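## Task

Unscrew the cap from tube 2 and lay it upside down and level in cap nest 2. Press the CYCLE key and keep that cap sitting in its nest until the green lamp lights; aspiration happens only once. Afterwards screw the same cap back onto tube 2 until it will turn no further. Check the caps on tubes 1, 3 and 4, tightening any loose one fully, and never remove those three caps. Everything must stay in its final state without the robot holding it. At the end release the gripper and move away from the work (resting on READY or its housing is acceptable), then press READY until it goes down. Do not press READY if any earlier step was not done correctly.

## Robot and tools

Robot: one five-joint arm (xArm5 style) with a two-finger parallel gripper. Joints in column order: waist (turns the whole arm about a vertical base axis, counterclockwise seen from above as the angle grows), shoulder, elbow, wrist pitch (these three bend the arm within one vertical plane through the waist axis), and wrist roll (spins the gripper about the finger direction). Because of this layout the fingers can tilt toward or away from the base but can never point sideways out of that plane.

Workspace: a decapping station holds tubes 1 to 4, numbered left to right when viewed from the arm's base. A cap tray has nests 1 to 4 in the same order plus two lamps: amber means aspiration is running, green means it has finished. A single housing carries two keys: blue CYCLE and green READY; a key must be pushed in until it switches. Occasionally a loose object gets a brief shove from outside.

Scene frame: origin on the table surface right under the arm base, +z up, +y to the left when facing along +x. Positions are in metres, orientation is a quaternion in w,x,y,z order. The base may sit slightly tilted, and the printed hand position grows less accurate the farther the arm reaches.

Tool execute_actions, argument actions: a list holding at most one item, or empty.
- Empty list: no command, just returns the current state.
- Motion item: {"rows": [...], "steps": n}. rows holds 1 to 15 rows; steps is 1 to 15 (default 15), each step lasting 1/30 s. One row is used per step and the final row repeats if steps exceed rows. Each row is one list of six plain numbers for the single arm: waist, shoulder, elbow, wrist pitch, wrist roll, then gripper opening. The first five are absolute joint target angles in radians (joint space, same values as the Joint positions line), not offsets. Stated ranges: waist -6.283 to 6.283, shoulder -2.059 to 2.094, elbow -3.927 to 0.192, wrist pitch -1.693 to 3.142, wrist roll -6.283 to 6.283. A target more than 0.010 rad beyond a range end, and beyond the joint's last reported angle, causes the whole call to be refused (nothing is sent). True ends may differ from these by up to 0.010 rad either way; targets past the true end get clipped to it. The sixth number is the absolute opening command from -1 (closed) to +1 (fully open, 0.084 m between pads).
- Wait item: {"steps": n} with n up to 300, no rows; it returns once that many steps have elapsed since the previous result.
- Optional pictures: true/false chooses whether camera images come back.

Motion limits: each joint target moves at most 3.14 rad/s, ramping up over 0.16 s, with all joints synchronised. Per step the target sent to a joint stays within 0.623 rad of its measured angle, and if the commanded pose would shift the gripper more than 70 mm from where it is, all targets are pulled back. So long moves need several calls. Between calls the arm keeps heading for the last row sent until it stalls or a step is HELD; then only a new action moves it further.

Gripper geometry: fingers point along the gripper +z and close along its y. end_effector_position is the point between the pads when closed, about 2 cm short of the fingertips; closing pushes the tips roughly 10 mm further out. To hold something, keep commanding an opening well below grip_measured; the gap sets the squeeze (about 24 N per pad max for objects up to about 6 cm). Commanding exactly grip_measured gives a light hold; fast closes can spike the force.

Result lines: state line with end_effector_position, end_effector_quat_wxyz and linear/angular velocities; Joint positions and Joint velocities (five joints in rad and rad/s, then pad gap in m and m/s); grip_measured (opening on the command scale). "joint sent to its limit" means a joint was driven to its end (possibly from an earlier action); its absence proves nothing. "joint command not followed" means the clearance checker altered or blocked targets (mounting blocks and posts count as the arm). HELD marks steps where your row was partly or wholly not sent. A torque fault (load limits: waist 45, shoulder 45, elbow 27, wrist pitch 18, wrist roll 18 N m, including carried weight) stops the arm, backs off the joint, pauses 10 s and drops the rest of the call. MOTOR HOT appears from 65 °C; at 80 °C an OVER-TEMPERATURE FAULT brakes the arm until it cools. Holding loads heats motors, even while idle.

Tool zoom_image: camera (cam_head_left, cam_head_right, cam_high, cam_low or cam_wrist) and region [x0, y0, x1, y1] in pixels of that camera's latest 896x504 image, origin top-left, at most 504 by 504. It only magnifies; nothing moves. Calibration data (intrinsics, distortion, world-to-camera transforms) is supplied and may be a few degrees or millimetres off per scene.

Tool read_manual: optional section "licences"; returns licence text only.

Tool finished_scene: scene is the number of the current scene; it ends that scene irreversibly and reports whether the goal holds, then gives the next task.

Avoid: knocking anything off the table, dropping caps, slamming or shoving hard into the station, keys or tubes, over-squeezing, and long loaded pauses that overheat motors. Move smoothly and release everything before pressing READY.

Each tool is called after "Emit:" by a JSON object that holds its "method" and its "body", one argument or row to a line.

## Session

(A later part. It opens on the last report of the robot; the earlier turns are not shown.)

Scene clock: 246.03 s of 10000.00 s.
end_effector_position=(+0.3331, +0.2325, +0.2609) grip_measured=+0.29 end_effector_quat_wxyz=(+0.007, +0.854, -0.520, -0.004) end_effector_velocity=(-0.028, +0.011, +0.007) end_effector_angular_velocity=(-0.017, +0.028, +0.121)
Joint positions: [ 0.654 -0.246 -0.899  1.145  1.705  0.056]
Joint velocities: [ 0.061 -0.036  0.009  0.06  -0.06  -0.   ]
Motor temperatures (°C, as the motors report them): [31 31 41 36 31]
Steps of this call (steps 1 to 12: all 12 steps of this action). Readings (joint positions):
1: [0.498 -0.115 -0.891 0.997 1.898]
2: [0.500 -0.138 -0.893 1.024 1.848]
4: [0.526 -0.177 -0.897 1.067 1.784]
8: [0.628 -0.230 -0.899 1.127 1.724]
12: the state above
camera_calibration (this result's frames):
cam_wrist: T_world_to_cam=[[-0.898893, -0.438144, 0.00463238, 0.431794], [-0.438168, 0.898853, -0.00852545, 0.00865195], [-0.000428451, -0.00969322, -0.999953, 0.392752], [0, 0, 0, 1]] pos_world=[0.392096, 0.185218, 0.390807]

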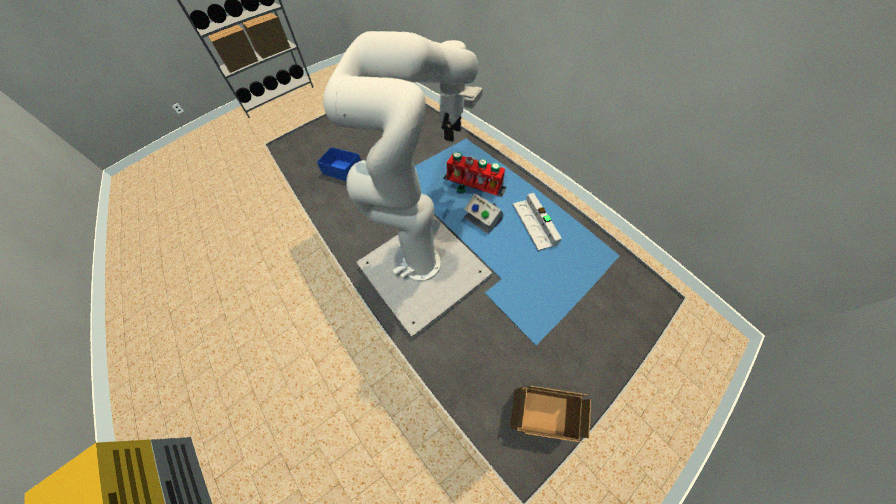

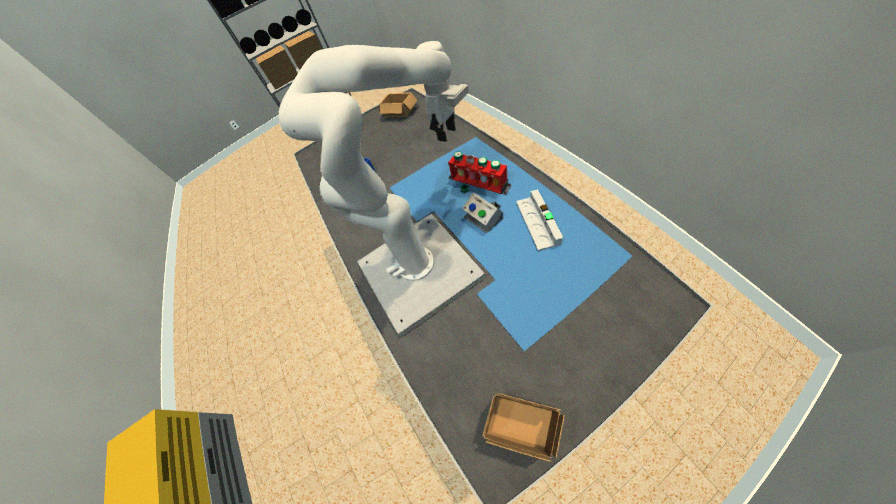

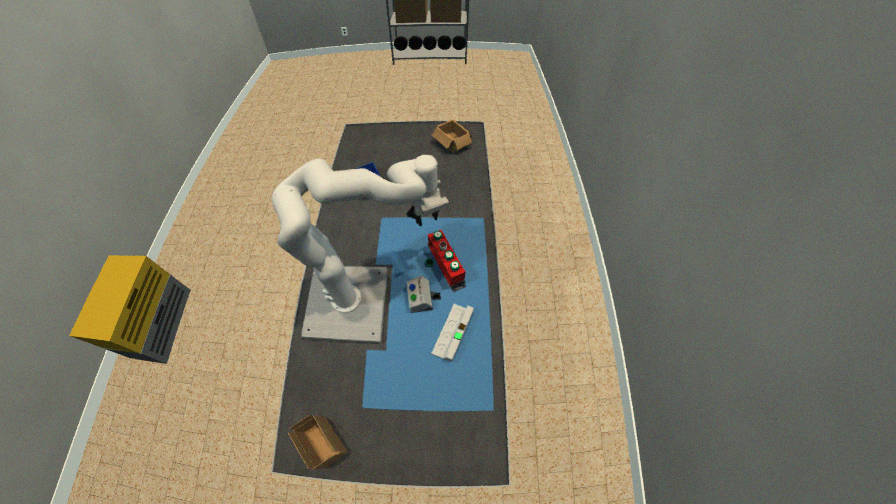

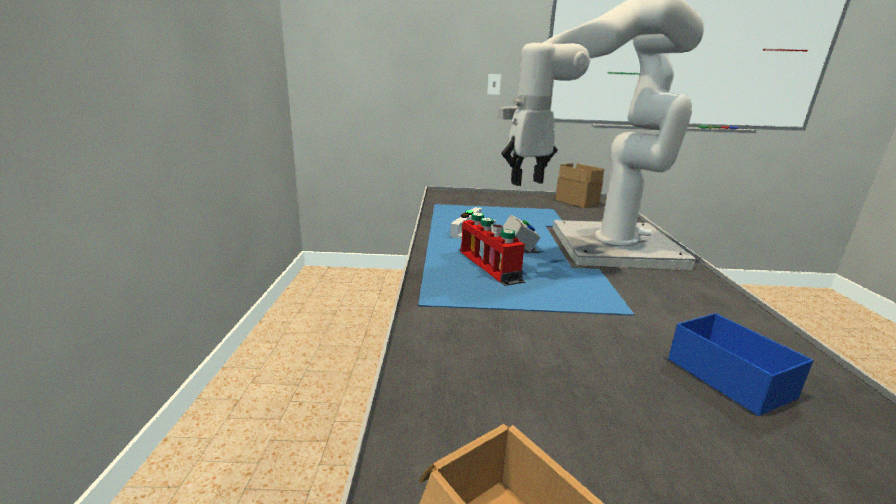

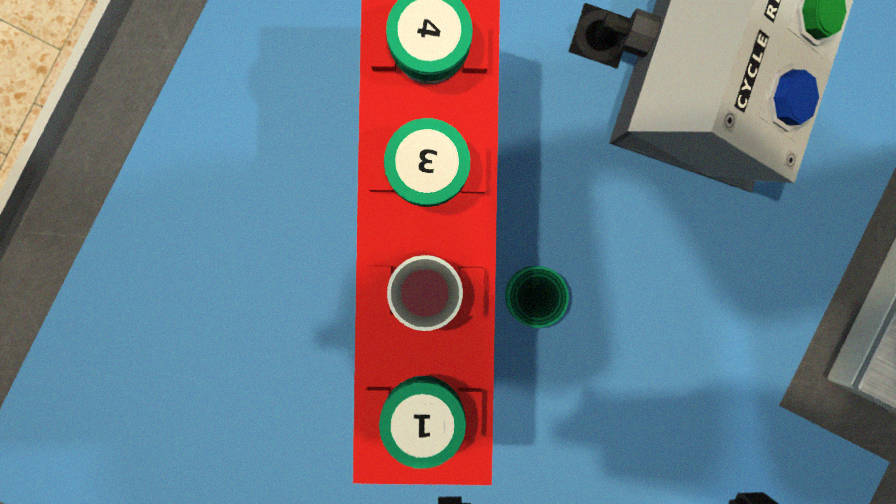

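Emit:
{"method": "execute_actions", "body": {
  "actions": [
    {"rows":[[0.528,-0.3,-0.45,0.5,3.14,0.3]],"steps":15}
  ],
  "pictures": false
}}

Emit:
{"method": "execute_actions", "body": {
  "actions": [
    {"rows":[[0.528,-0.199,-0.363,0.302,3.14,0.3]],"steps":15}
  ]
}}

Scene clock: 281.87 s of 10000.00 s.
end_effector_position=(+0.3494, +0.1901, +0.1676) grip_measured=+0.29 end_effector_quat_wxyz=(+0.101, -0.517, +0.850, -0.004) end_effector_velocity=(+0.001, -0.064, -0.091) end_effector_angular_velocity=(+0.602, -0.004, -2.716)
Joint positions: [ 0.542 -0.294 -0.497  0.573  2.547  0.056]
Joint velocities: [-0.144 -0.057  0.485 -0.72   2.626  0.   ]
Motor temperatures (°C, as the motors report them): [31 31 38 34 31]
Steps of this call (steps 1 to 15: the robot went on to your last target; steps 16 to 1060: nothing new was sent; steps 1061 to 1075: all 15 steps of this action). Readings (joint positions):
1061: [0.660 -0.250 -0.900 1.150 1.700]
1062: [0.659 -0.250 -0.898 1.146 1.704]
1064: [0.651 -0.255 -0.870 1.102 1.747]
1068: [0.605 -0.270 -0.711 0.884 1.975]
1075: the state above

Scene clock: 282.37 s of 10000.00 s.
end_effector_position=(+0.3403, +0.1792, +0.1133) grip_measured=+0.29 end_effector_quat_wxyz=(+0.119, -0.241, +0.963, +0.029) end_effector_velocity=(-0.000, -0.001, -0.004) end_effector_angular_velocity=(+0.015, -0.006, -0.042)
Joint positions: [ 0.528 -0.201 -0.365  0.305  3.136  0.056]
Joint velocities: [-0.002  0.009  0.014 -0.036  0.041  0.   ]
Motor temperatures (°C, as the motors report them): [31 31 38 34 31]
Steps of this call (steps 1 to 15: all 15 steps of this action). Readings (joint positions):
1: [0.538 -0.296 -0.484 0.552 2.635]
2: [0.535 -0.296 -0.473 0.535 2.722]
4: [0.531 -0.288 -0.452 0.491 2.885]
8: [0.529 -0.221 -0.384 0.354 3.081]
15: the state above
camera_calibration (this result's frames):
cam_wrist: T_world_to_cam=[[-0.448469, 0.893775, -0.00642041, 0.0249184], [0.868094, 0.437271, 0.234961, -0.330955], [0.21281, 0.099799, -0.971984, 0.149335], [0, 0, 0, 1]] pos_world=[0.266695, 0.107542, 0.223072]

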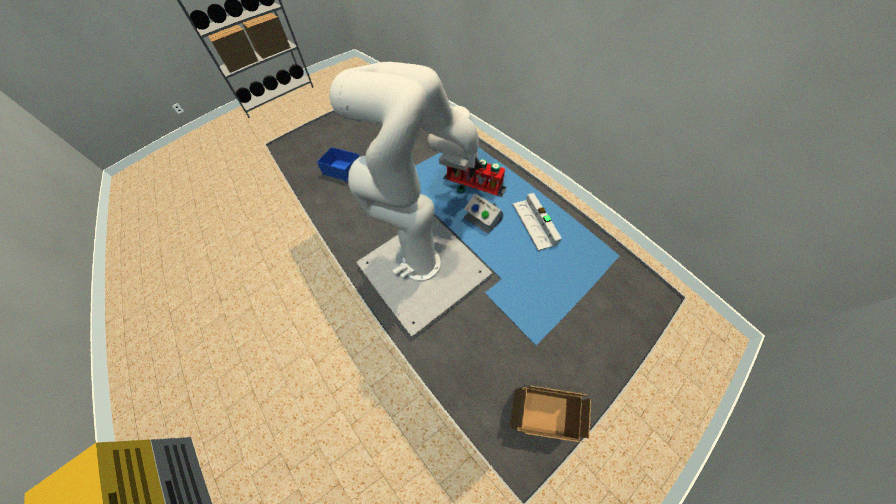

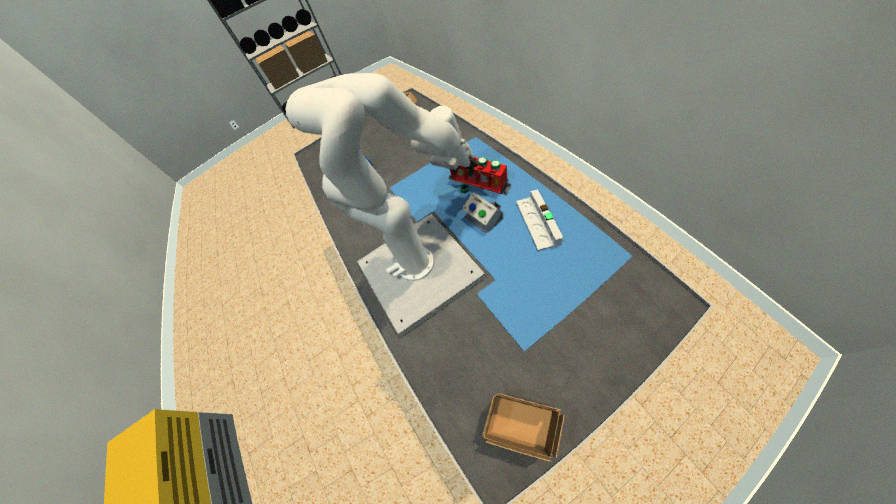

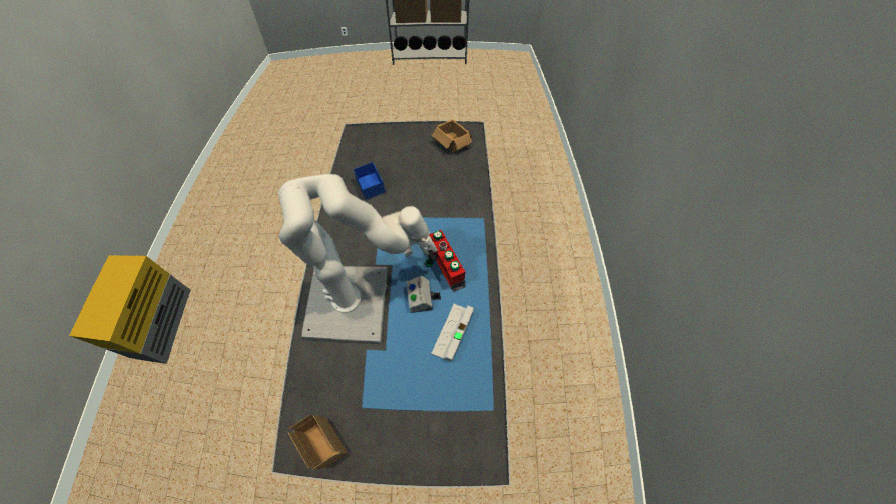

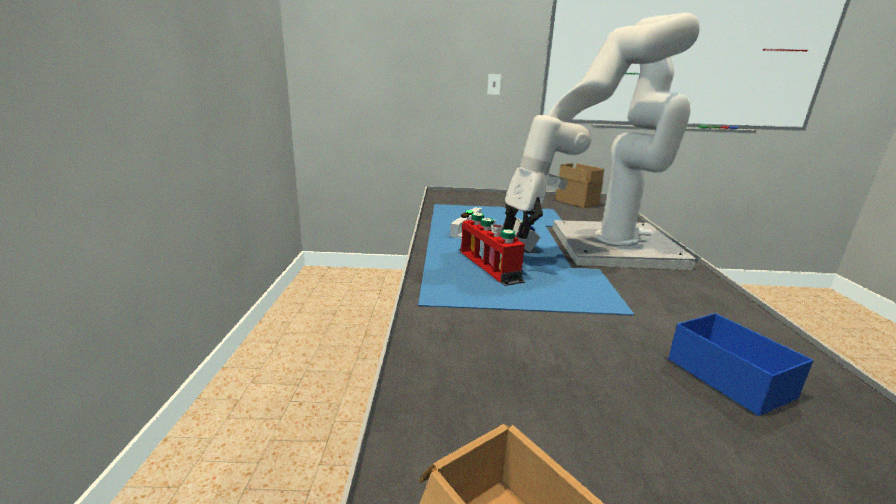

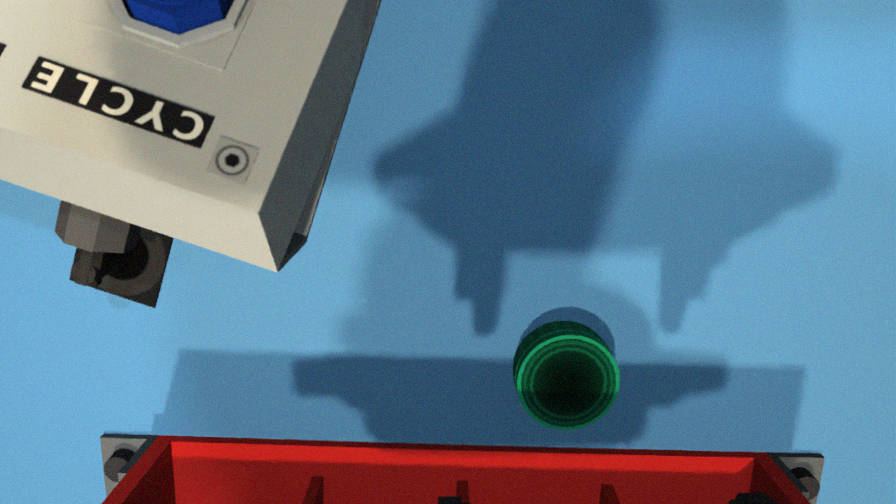

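Emit:
{"method": "execute_actions", "body": {
  "actions": [
    {"rows":[[0.528,-0.1,-0.355,0.2,3.14,0.5],[0.528,-0.1,-0.355,0.2,3.14,0.5],[0.528,-0.1,-0.355,0.2,3.14,0.5],[0.528,0.0,-0.355,0.095,3.14,0.5],[0.528,0.0,-0.355,0.095,3.14,0.5],[0.528,0.0,-0.355,0.095,3.14,0.5],[0.528,0.07,-0.36,0.03,3.14,0.5]],"steps":15}
  ]
}}

Scene clock: 286.97 s of 10000.00 s.
end_effector_position=(+0.3391, +0.1785, +0.0468) grip_measured=+0.49 end_effector_quat_wxyz=(+0.117, -0.239, +0.964, +0.029) end_effector_velocity=(+0.014, +0.007, -0.013) end_effector_angular_velocity=(+0.023, -0.045, +0.001)
Joint positions: [ 0.528  0.061 -0.359  0.04   3.14   0.065]
Joint velocities: [ 0.     0.097 -0.022 -0.125 -0.001  0.   ]
Motor temperatures (°C, as the motors report them): [31 31 37 34 31]
Steps of this call (steps 1 to 15: the robot went on to your last target; steps 16 to 123: nothing new was sent; steps 124 to 138: all 15 steps of this action). Readings (joint positions):
124: [0.528 -0.199 -0.363 0.302 3.140]
125: [0.528 -0.197 -0.363 0.298 3.140]
127: [0.528 -0.167 -0.362 0.266 3.140]
131: [0.528 -0.057 -0.356 0.156 3.140]
138: the state above
camera_calibration (this result's frames):
cam_wrist: T_world_to_cam=[[-0.445061, 0.895483, -0.00560922, 0.0230717], [0.870643, 0.434164, 0.23126, -0.314188], [0.209525, 0.0980413, -0.972876, 0.0865191], [0, 0, 0, 1]] pos_world=[0.265687, 0.107267, 0.156961]

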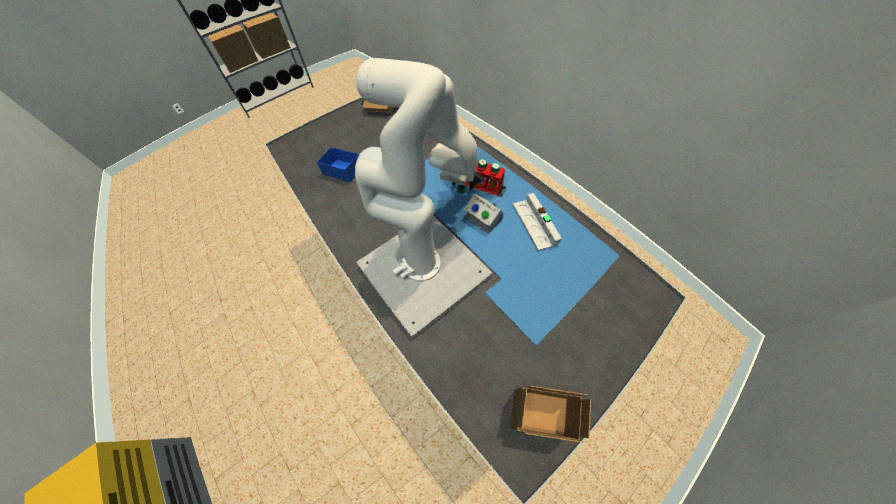

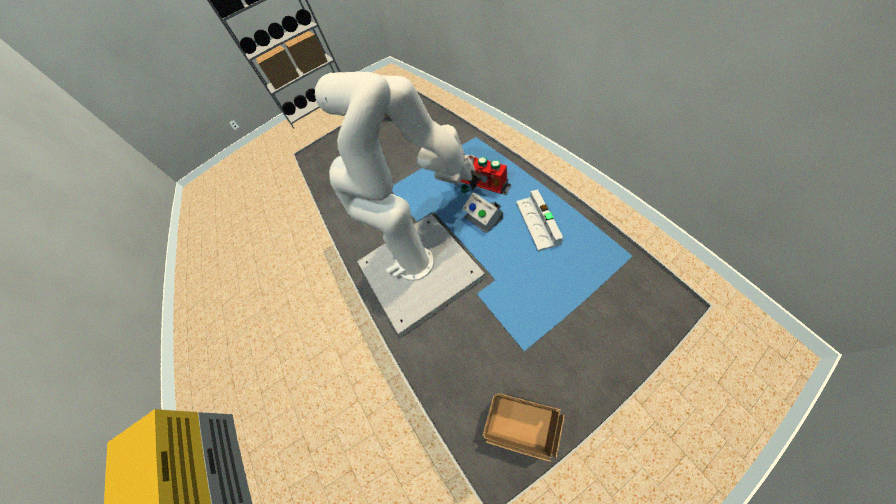

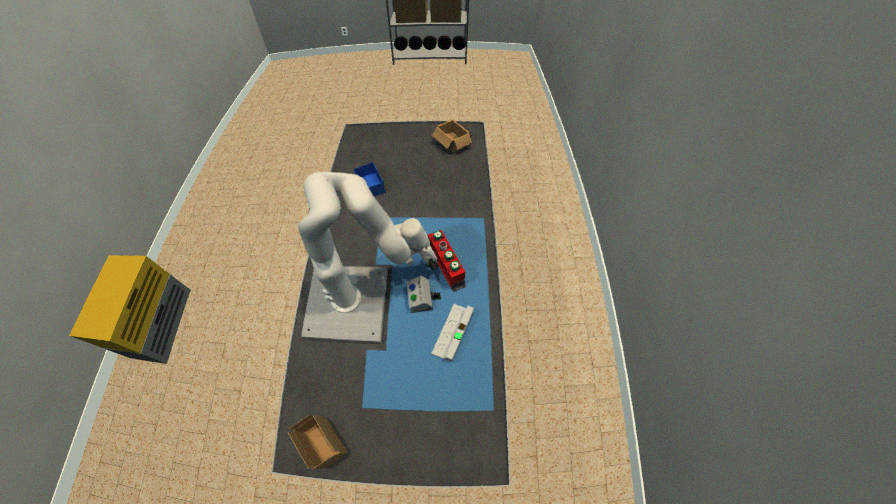

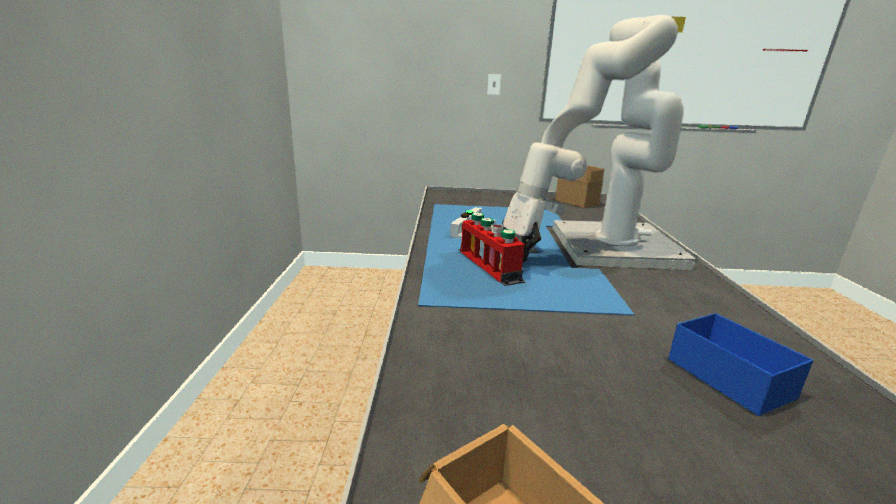

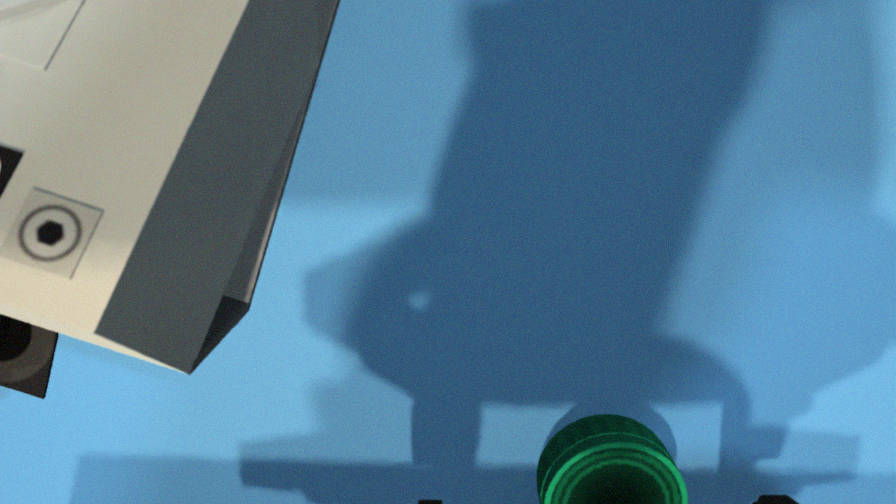

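Centred. Descend, grip, lift.

Emit:
{"method": "execute_actions", "body": {
  "actions": [
    {"rows":[[0.528,0.1,-0.362,0.0,3.14,0.5],[0.528,0.1,-0.362,0.0,3.14,0.5],[0.528,0.1,-0.362,0.0,3.14,0.5],[0.528,0.128,-0.364,-0.024,3.14,0.5],[0.528,0.128,-0.364,-0.024,3.14,0.5],[0.528,0.128,-0.364,-0.024,3.14,0.5],[0.528,0.128,-0.364,-0.024,3.14,0.5],[0.528,0.128,-0.364,-0.024,3.14,0.2],[0.528,0.128,-0.364,-0.024,3.14,0.0],[0.528,0.128,-0.364,-0.024,3.14,-0.1],[0.528,0.128,-0.364,-0.024,3.14,-0.2],[0.528,0.128,-0.364,-0.024,3.14,-0.3],[0.528,0.128,-0.364,-0.024,3.14,-0.4],[0.528,0.128,-0.364,-0.024,3.14,-0.5]],"steps":15}
  ]
}}

Scene clock: 290.37 s of 10000.00 s.
end_effector_position=(+0.3388, +0.1785, +0.0319) grip_measured=-0.25 end_effector_quat_wxyz=(+0.118, -0.239, +0.963, +0.029) end_effector_velocity=(+0.000, -0.000, -0.000) end_effector_angular_velocity=(+0.002, -0.004, +0.000)
Joint positions: [ 0.528  0.126 -0.364 -0.023  3.14   0.033]
Joint velocities: [-0.001  0.001  0.003 -0.008 -0.001  0.   ]
Motor temperatures (°C, as the motors report them): [31 31 37 34 31]
Steps of this call (steps 1 to 30: the robot went on to your last target; steps 31 to 87: nothing new was sent; steps 88 to 102: all 15 steps of this action). Readings (joint positions):
88: [0.528 0.070 -0.360 0.030 3.140]
89: [0.528 0.072 -0.360 0.027 3.140]
91: [0.528 0.084 -0.361 0.016 3.140]
95: [0.528 0.115 -0.363 -0.011 3.140]
102: the state above
camera_calibration (this result's frames):
cam_wrist: T_world_to_cam=[[-0.445159, 0.895434, -0.00555128, 0.0229836], [0.870071, 0.433999, 0.233713, -0.310302], [0.211684, 0.0992094, -0.97229, 0.0711243], [0, 0, 0, 1]] pos_world=[0.26516, 0.107034, 0.141802]

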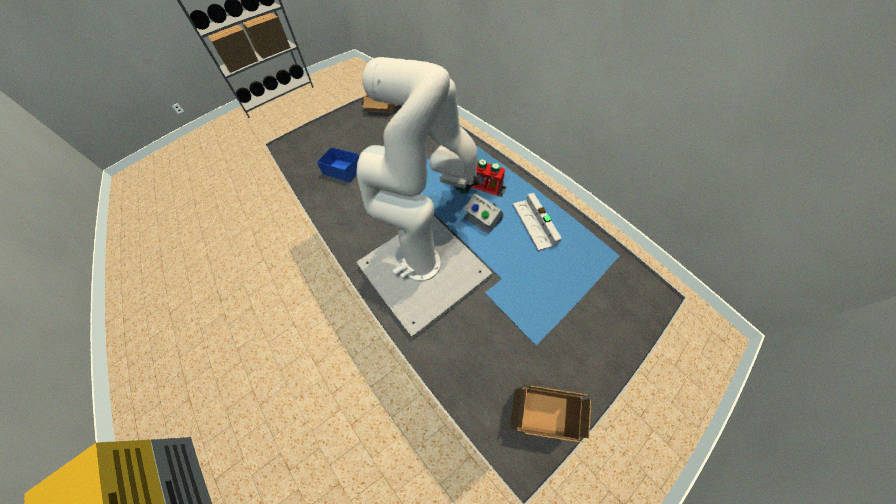

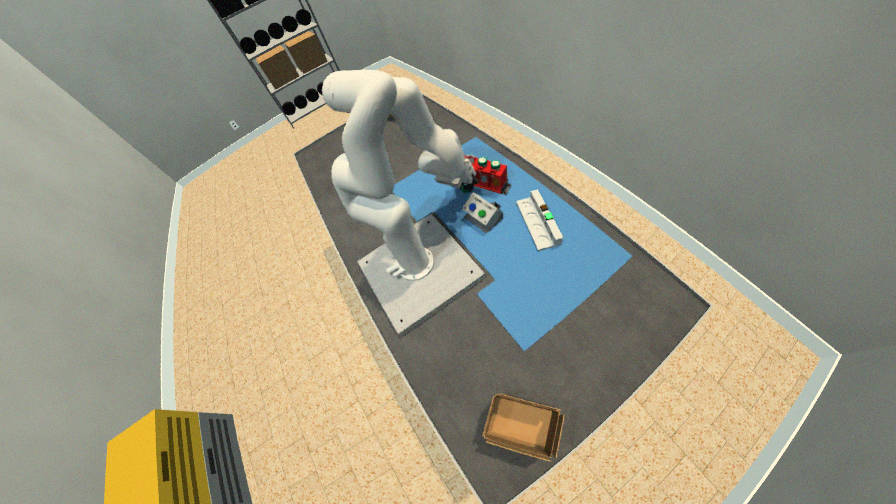

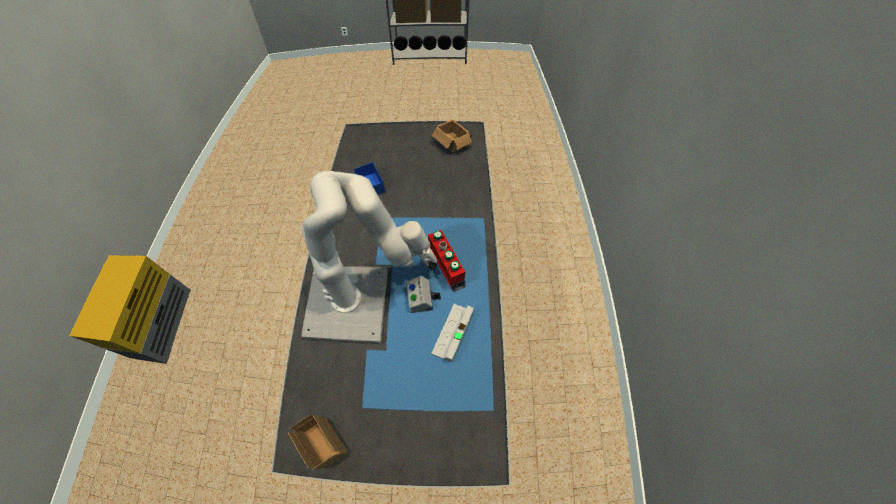

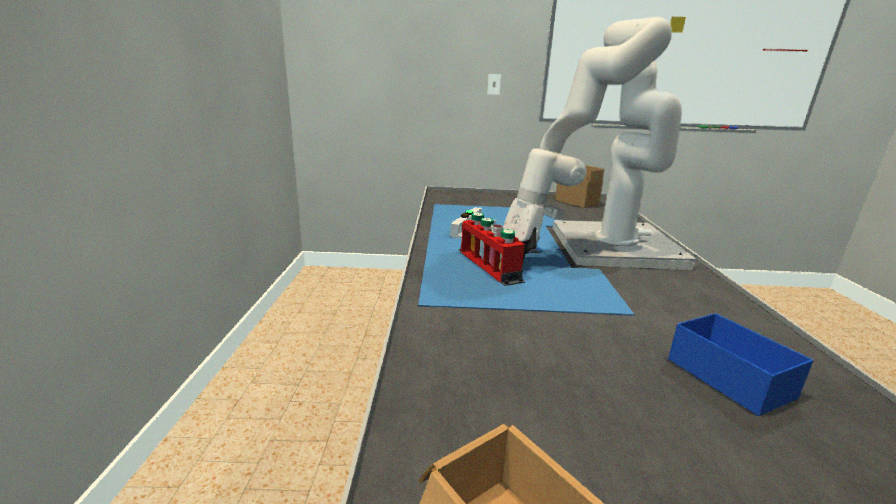

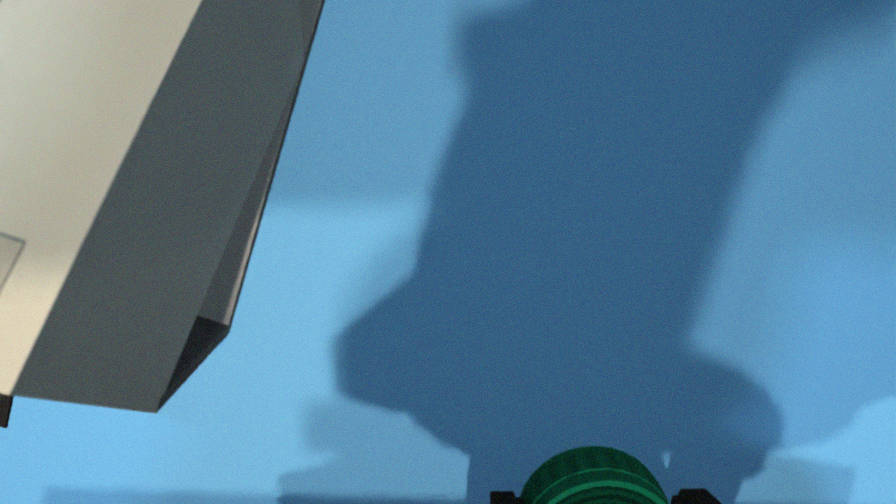

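Emit:
{"method": "execute_actions", "body": {
  "actions": [
    {"rows":[[0.528,0.1,-0.362,0.0,3.14,-0.5],[0.528,0.07,-0.36,0.03,3.14,-0.5],[0.528,0.0,-0.355,0.095,3.14,-0.5],[0.528,0.0,-0.355,0.095,3.14,-0.5],[0.528,-0.1,-0.355,0.2,3.14,-0.5],[0.528,-0.1,-0.355,0.2,3.14,-0.5],[0.528,-0.25,-0.37,0.36,3.14,-0.5]],"steps":15}
  ],
  "pictures": false
}}

Emit:
{"method": "execute_actions", "body": {
  "actions": [
    {"rows":[[0.92,-0.2,-0.55,0.49,3.14,-0.5]],"steps":15}
  ],
  "pictures": false
}}

Emit:
{"method": "execute_actions", "body": {
  "actions": [
    {"rows":[[0.92,0.05,-0.66,0.35,3.14,-0.5],[0.92,0.05,-0.66,0.35,3.14,-0.5],[0.92,0.05,-0.66,0.35,3.14,-0.5],[0.92,0.05,-0.66,0.35,3.14,-0.5],[0.92,0.2,-0.67,0.21,3.14,-0.5],[0.92,0.2,-0.67,0.21,3.14,-0.5],[0.92,0.2,-0.67,0.21,3.14,-0.5],[0.92,0.28,-0.675,0.135,3.14,-0.5]],"steps":15}
  ]
}}

Scene clock: 304.53 s of 10000.00 s.
end_effector_position=(+0.3416, +0.1799, +0.1221) grip_measured=-0.25 end_effector_quat_wxyz=(+0.122, -0.239, +0.963, +0.030) end_effector_velocity=(-0.025, -0.013, +0.061) end_effector_angular_velocity=(-0.029, +0.054, +0.001)
Joint positions: [ 0.528 -0.228 -0.371  0.332  3.14   0.033]
Joint velocities: [-0.    -0.29   0.005  0.346 -0.001 -0.   ]
Motor temperatures (°C, as the motors report them): [31 30 36 33 31]
Steps of this call (steps 1 to 15: the robot went on to your last target; steps 16 to 410: nothing new was sent; steps 411 to 425: all 15 steps of this action). Readings (joint positions):
411: [0.528 0.128 -0.364 -0.024 3.140]
412: [0.528 0.126 -0.364 -0.022 3.140]
414: [0.528 0.109 -0.361 -0.002 3.140]
418: [0.528 -0.002 -0.357 0.105 3.140]
425: the state above

Scene clock: 305.03 s of 10000.00 s.
end_effector_position=(+0.2830, +0.3135, +0.1587) grip_measured=-0.25 end_effector_quat_wxyz=(+0.111, -0.404, +0.906, +0.053) end_effector_velocity=(-0.115, +0.177, +0.058) end_effector_angular_velocity=(+0.023, -0.011, +0.486)
Joint positions: [ 0.882 -0.204 -0.532  0.475  3.14   0.033]
Joint velocities: [ 0.486  0.039 -0.227  0.166  0.001  0.   ]
Motor temperatures (°C, as the motors report them): [31 30 36 33 31]
Steps of this call (steps 1 to 15: all 15 steps of this action). Readings (joint positions):
1: [0.528 -0.235 -0.370 0.341 3.140]
2: [0.531 -0.239 -0.371 0.349 3.140]
4: [0.568 -0.235 -0.387 0.367 3.140]
8: [0.696 -0.221 -0.447 0.409 3.140]
15: the state above

Scene clock: 305.53 s of 10000.00 s.
end_effector_position=(+0.3000, +0.3596, +0.0498) grip_measured=-0.25 end_effector_quat_wxyz=(+0.106, -0.421, +0.899, +0.053) end_effector_velocity=(+0.002, +0.009, -0.119) end_effector_angular_velocity=(+0.005, -0.004, +0.006)
Joint positions: [ 0.919  0.25  -0.667  0.165  3.14   0.033]
Joint velocities: [ 0.007  0.397 -0.057 -0.345  0.001  0.   ]
Motor temperatures (°C, as the motors report them): [31 31 36 33 31]
Steps of this call (steps 1 to 15: all 15 steps of this action). Readings (joint positions):
1: [0.895 -0.203 -0.538 0.480 3.140]
2: [0.903 -0.199 -0.544 0.481 3.140]
4: [0.912 -0.159 -0.568 0.461 3.140]
8: [0.917 0.019 -0.633 0.352 3.140]
15: the state above
camera_calibration (this result's frames):
cam_wrist: T_world_to_cam=[[-0.752903, 0.658131, 0.000270511, 0.0209169], [0.641038, 0.733256, 0.226729, -0.397886], [0.149019, 0.170879, -0.973958, 0.0718702], [0, 0, 0, 1]] pos_world=[0.260099, 0.265705, 0.160205]

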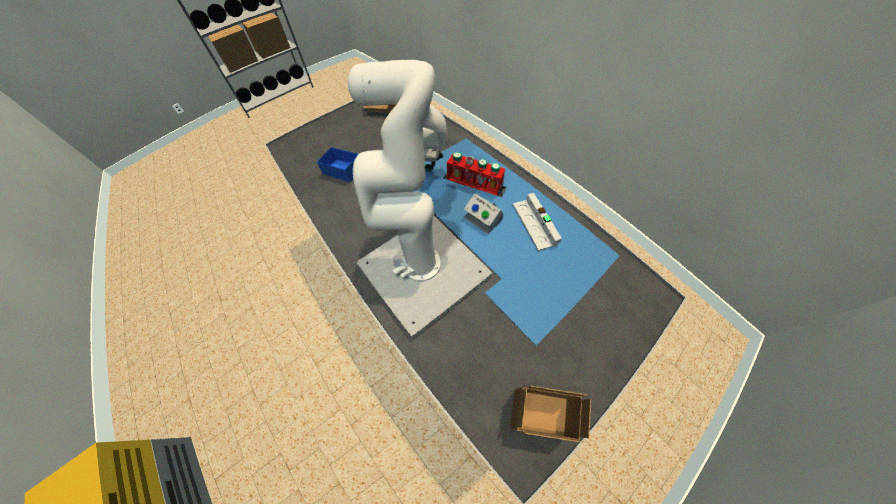

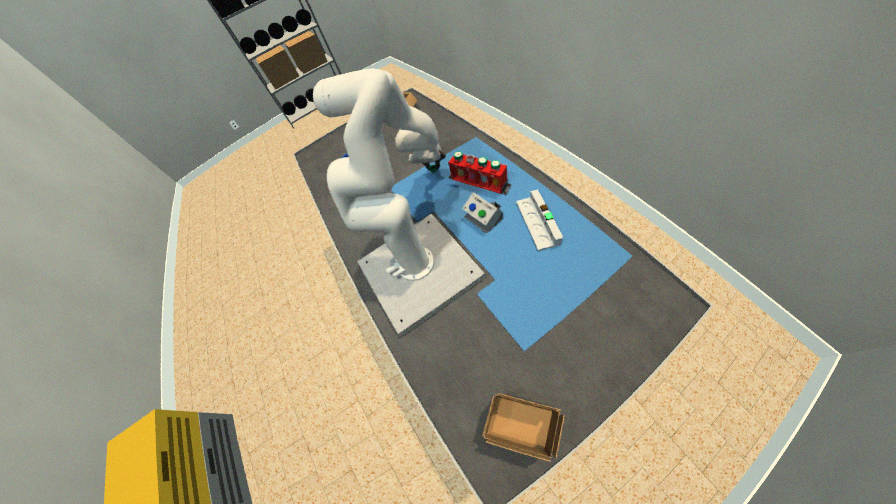

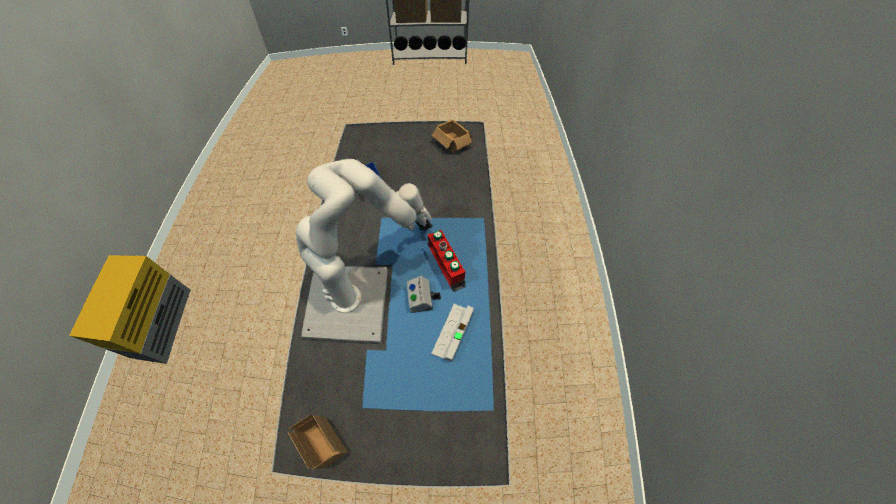

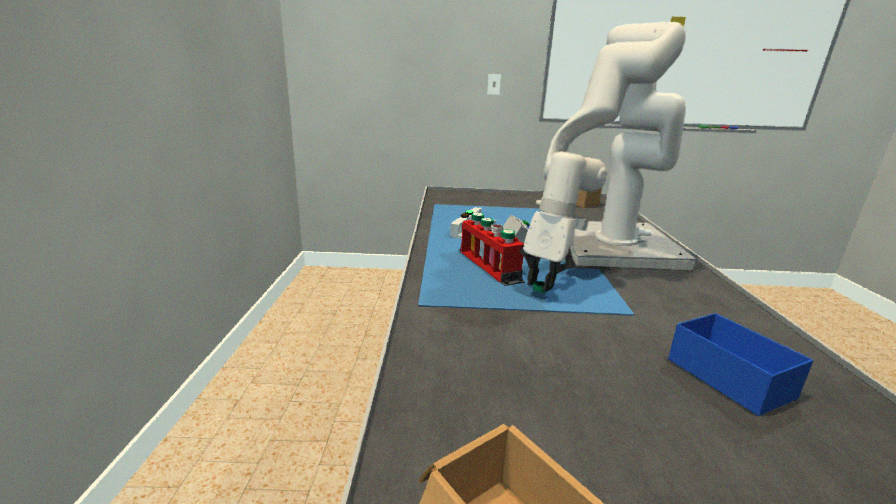

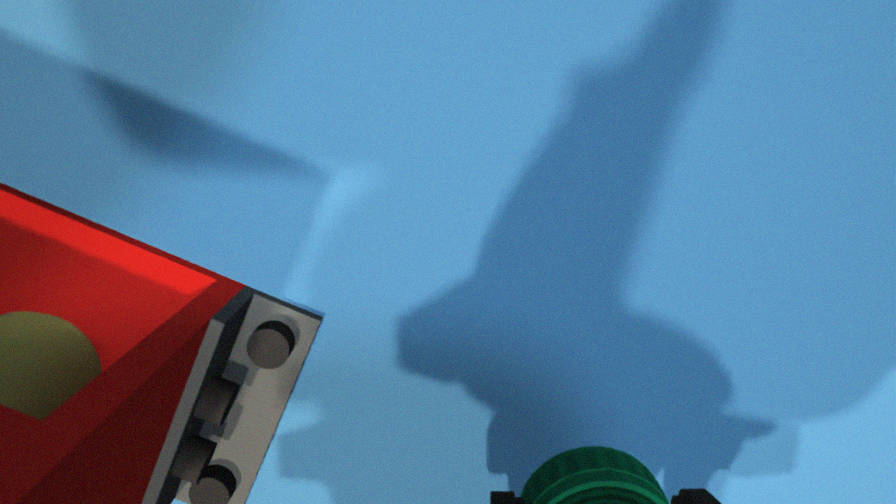

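Emit:
{"method": "execute_actions", "body": {
  "actions": [
    {"rows":[[0.92,0.3,-0.675,0.115,3.14,-0.5],[0.92,0.3,-0.675,0.115,3.14,-0.5],[0.92,0.3,-0.675,0.115,3.14,-0.5],[0.92,0.318,-0.675,0.097,3.14,-0.5],[0.92,0.318,-0.675,0.097,3.14,-0.5],[0.92,0.318,-0.675,0.097,3.14,-0.5],[0.92,0.318,-0.675,0.097,3.14,-0.3],[0.92,0.318,-0.675,0.097,3.14,0.0],[0.92,0.318,-0.675,0.097,3.14,0.4],[0.92,0.318,-0.675,0.097,3.14,0.5],[0.92,0.318,-0.675,0.097,3.14,0.5],[0.92,0.2,-0.67,0.21,3.14,0.5],[0.92,0.05,-0.6,0.29,3.14,0.5]],"steps":15}
  ],
  "pictures": false
}}

Scene clock: 318.70 s of 10000.00 s.
end_effector_position=(+0.2991, +0.3592, +0.0398) grip_measured=+0.48 end_effector_quat_wxyz=(+0.106, -0.422, +0.899, +0.053) end_effector_velocity=(-0.018, -0.024, +0.276) end_effector_angular_velocity=(-0.022, +0.018, -0.000)
Joint positions: [ 0.92   0.281 -0.668  0.136  3.14   0.064]
Joint velocities: [-0.    -0.961  0.194  0.796  0.001  0.012]
Motor temperatures (°C, as the motors report them): [31 31 36 33 31]
Steps of this call (steps 1 to 30: the robot went on to your last target; steps 31 to 380: nothing new was sent; steps 381 to 395: all 15 steps of this action). Readings (joint positions):
381: [0.920 0.280 -0.675 0.135 3.140]
382: [0.920 0.281 -0.675 0.133 3.140]
384: [0.920 0.289 -0.675 0.125 3.140]
388: [0.920 0.310 -0.675 0.106 3.140]
395: the state above

Emit:
{"method": "execute_actions", "body": {
  "actions": [
    {"rows":[[0.92,0.1,-0.5,0.0,1.5,0.5],[0.92,0.1,-0.5,-0.2,0.5,0.5],[0.92,0.2,-0.4,-0.5,0.0,0.5]],"steps":15}
  ],
  "pictures": false
}}

Emit:
{"method": "execute_actions", "body": {
  "actions": [
    {"rows":[[0.92,0.2,-0.35,-0.7,0.0,0.5]],"steps":15}
  ],
  "pictures": false
}}

Emit:
{"method": "execute_actions", "body": {
  "actions": [
    {"rows":[[0.92,0.358,-0.328,-0.9,0.0,0.5]],"steps":14}
  ]
}}

Scene clock: 326.73 s of 10000.00 s.
end_effector_position=(+0.3009, +0.3609, +0.0906) grip_measured=+0.49 end_effector_quat_wxyz=(-0.309, +0.745, -0.591, +0.005) end_effector_velocity=(+0.035, +0.042, +0.086) end_effector_angular_velocity=(-0.484, -1.597, +2.110)
Joint positions: [ 0.92   0.19  -0.412 -0.42   2.216  0.065]
Joint velocities: [ 0.     0.114  0.126 -0.876 -2.613 -0.   ]
Motor temperatures (°C, as the motors report them): [31 31 36 33 31]
Steps of this call (steps 1 to 30: the robot went on to your last target; steps 31 to 226: nothing new was sent; steps 227 to 241: all 15 steps of this action). Readings (joint positions):
227: [0.920 0.050 -0.600 0.290 3.140]
228: [0.920 0.050 -0.600 0.288 3.136]
230: [0.920 0.053 -0.593 0.265 3.093]
234: [0.920 0.092 -0.532 0.053 2.833]
241: the state above

Scene clock: 327.23 s of 10000.00 s.
end_effector_position=(+0.3058, +0.3665, +0.1254) grip_measured=+0.49 end_effector_quat_wxyz=(-0.316, +0.915, -0.013, +0.252) end_effector_velocity=(+0.000, +0.000, +0.009) end_effector_angular_velocity=(-1.190, -1.523, +1.761)
Joint positions: [ 0.92   0.2   -0.352 -0.694  0.902  0.065]
Joint velocities: [ 0.     0.001  0.015 -0.063 -2.614  0.   ]
Motor temperatures (°C, as the motors report them): [31 31 36 33 31]
Steps of this call (steps 1 to 15: all 15 steps of this action). Readings (joint positions):
1: [0.920 0.193 -0.409 -0.445 2.128]
2: [0.920 0.195 -0.407 -0.463 2.041]
4: [0.920 0.197 -0.400 -0.503 1.865]
8: [0.920 0.199 -0.369 -0.627 1.515]
15: the state above

Scene clock: 327.70 s of 10000.00 s.
end_effector_position=(+0.2943, +0.3529, +0.0935) grip_measured=+0.49 end_effector_quat_wxyz=(-0.182, +0.829, +0.377, +0.372) end_effector_velocity=(+0.003, +0.003, +0.004) end_effector_angular_velocity=(-0.080, -0.175, +0.161)
Joint positions: [ 0.92   0.354 -0.328 -0.894  0.02   0.065]
Joint velocities: [-0.001  0.036 -0.007 -0.078 -0.247  0.   ]
Motor temperatures (°C, as the motors report them): [31 31 36 33 31]
Steps of this call (steps 1 to 14: all 14 steps of this action). Readings (joint positions):
1: [0.920 0.200 -0.351 -0.696 0.814]
2: [0.920 0.200 -0.351 -0.698 0.727]
4: [0.920 0.211 -0.350 -0.716 0.552]
8: [0.920 0.303 -0.335 -0.828 0.220]
14: the state above
camera_calibration (this result's frames):
cam_wrist: T_world_to_cam=[[0.755015, -0.654042, -0.0467043, 0.0447702], [-0.452879, -0.468634, -0.758474, 0.439003], [0.474186, 0.593811, -0.650028, -0.158793], [0, 0, 0, 1]] pos_world=[0.240311, 0.329307, 0.231843]

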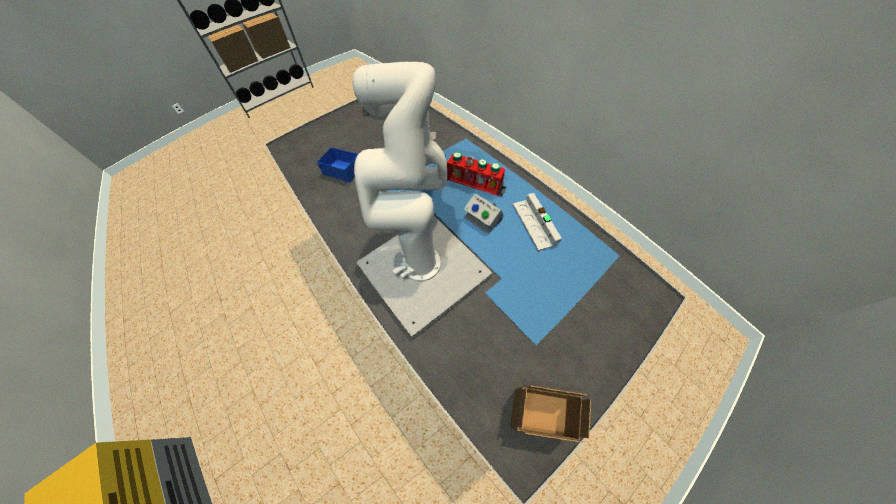

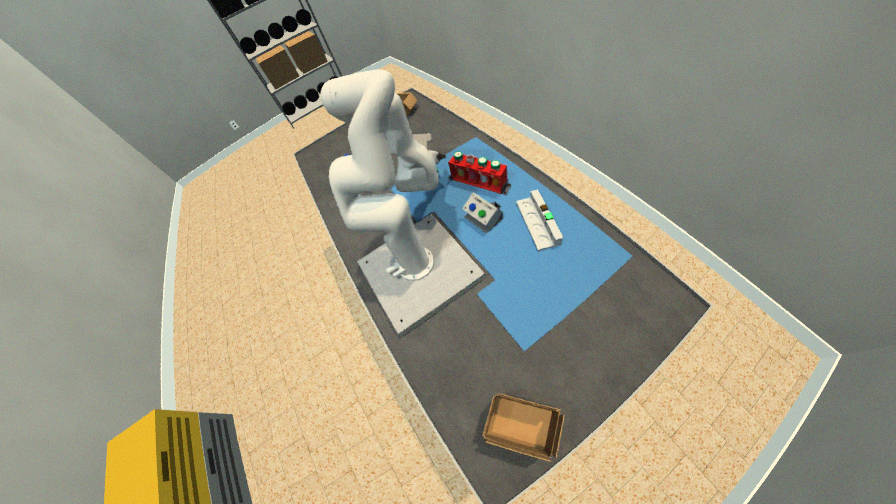

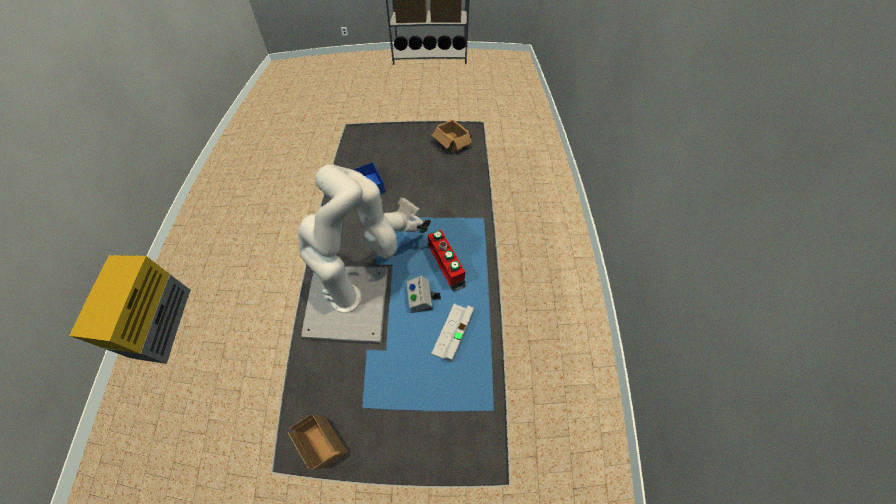

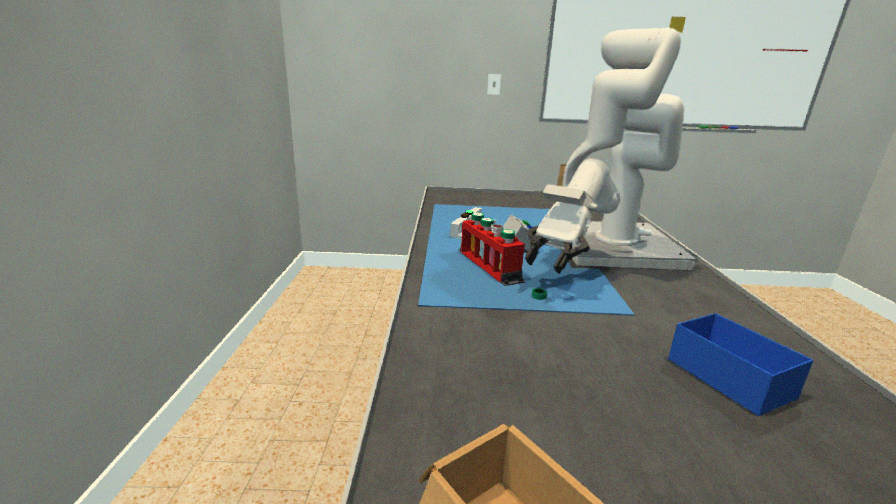

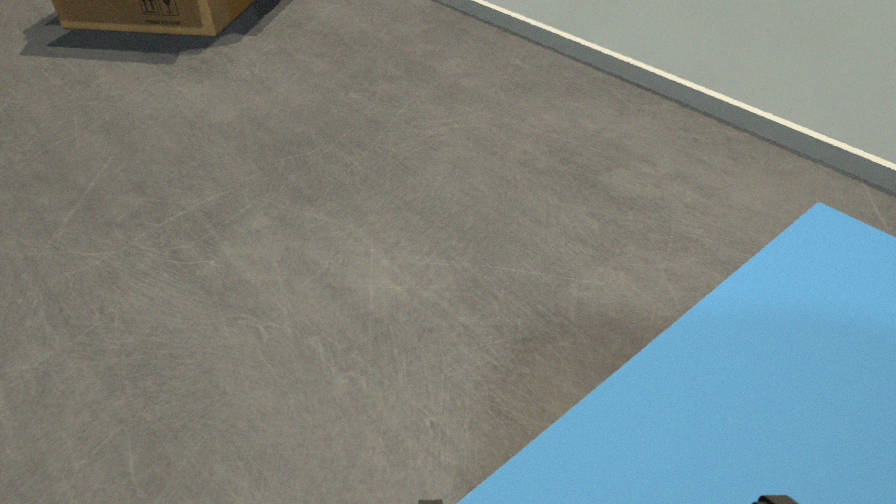

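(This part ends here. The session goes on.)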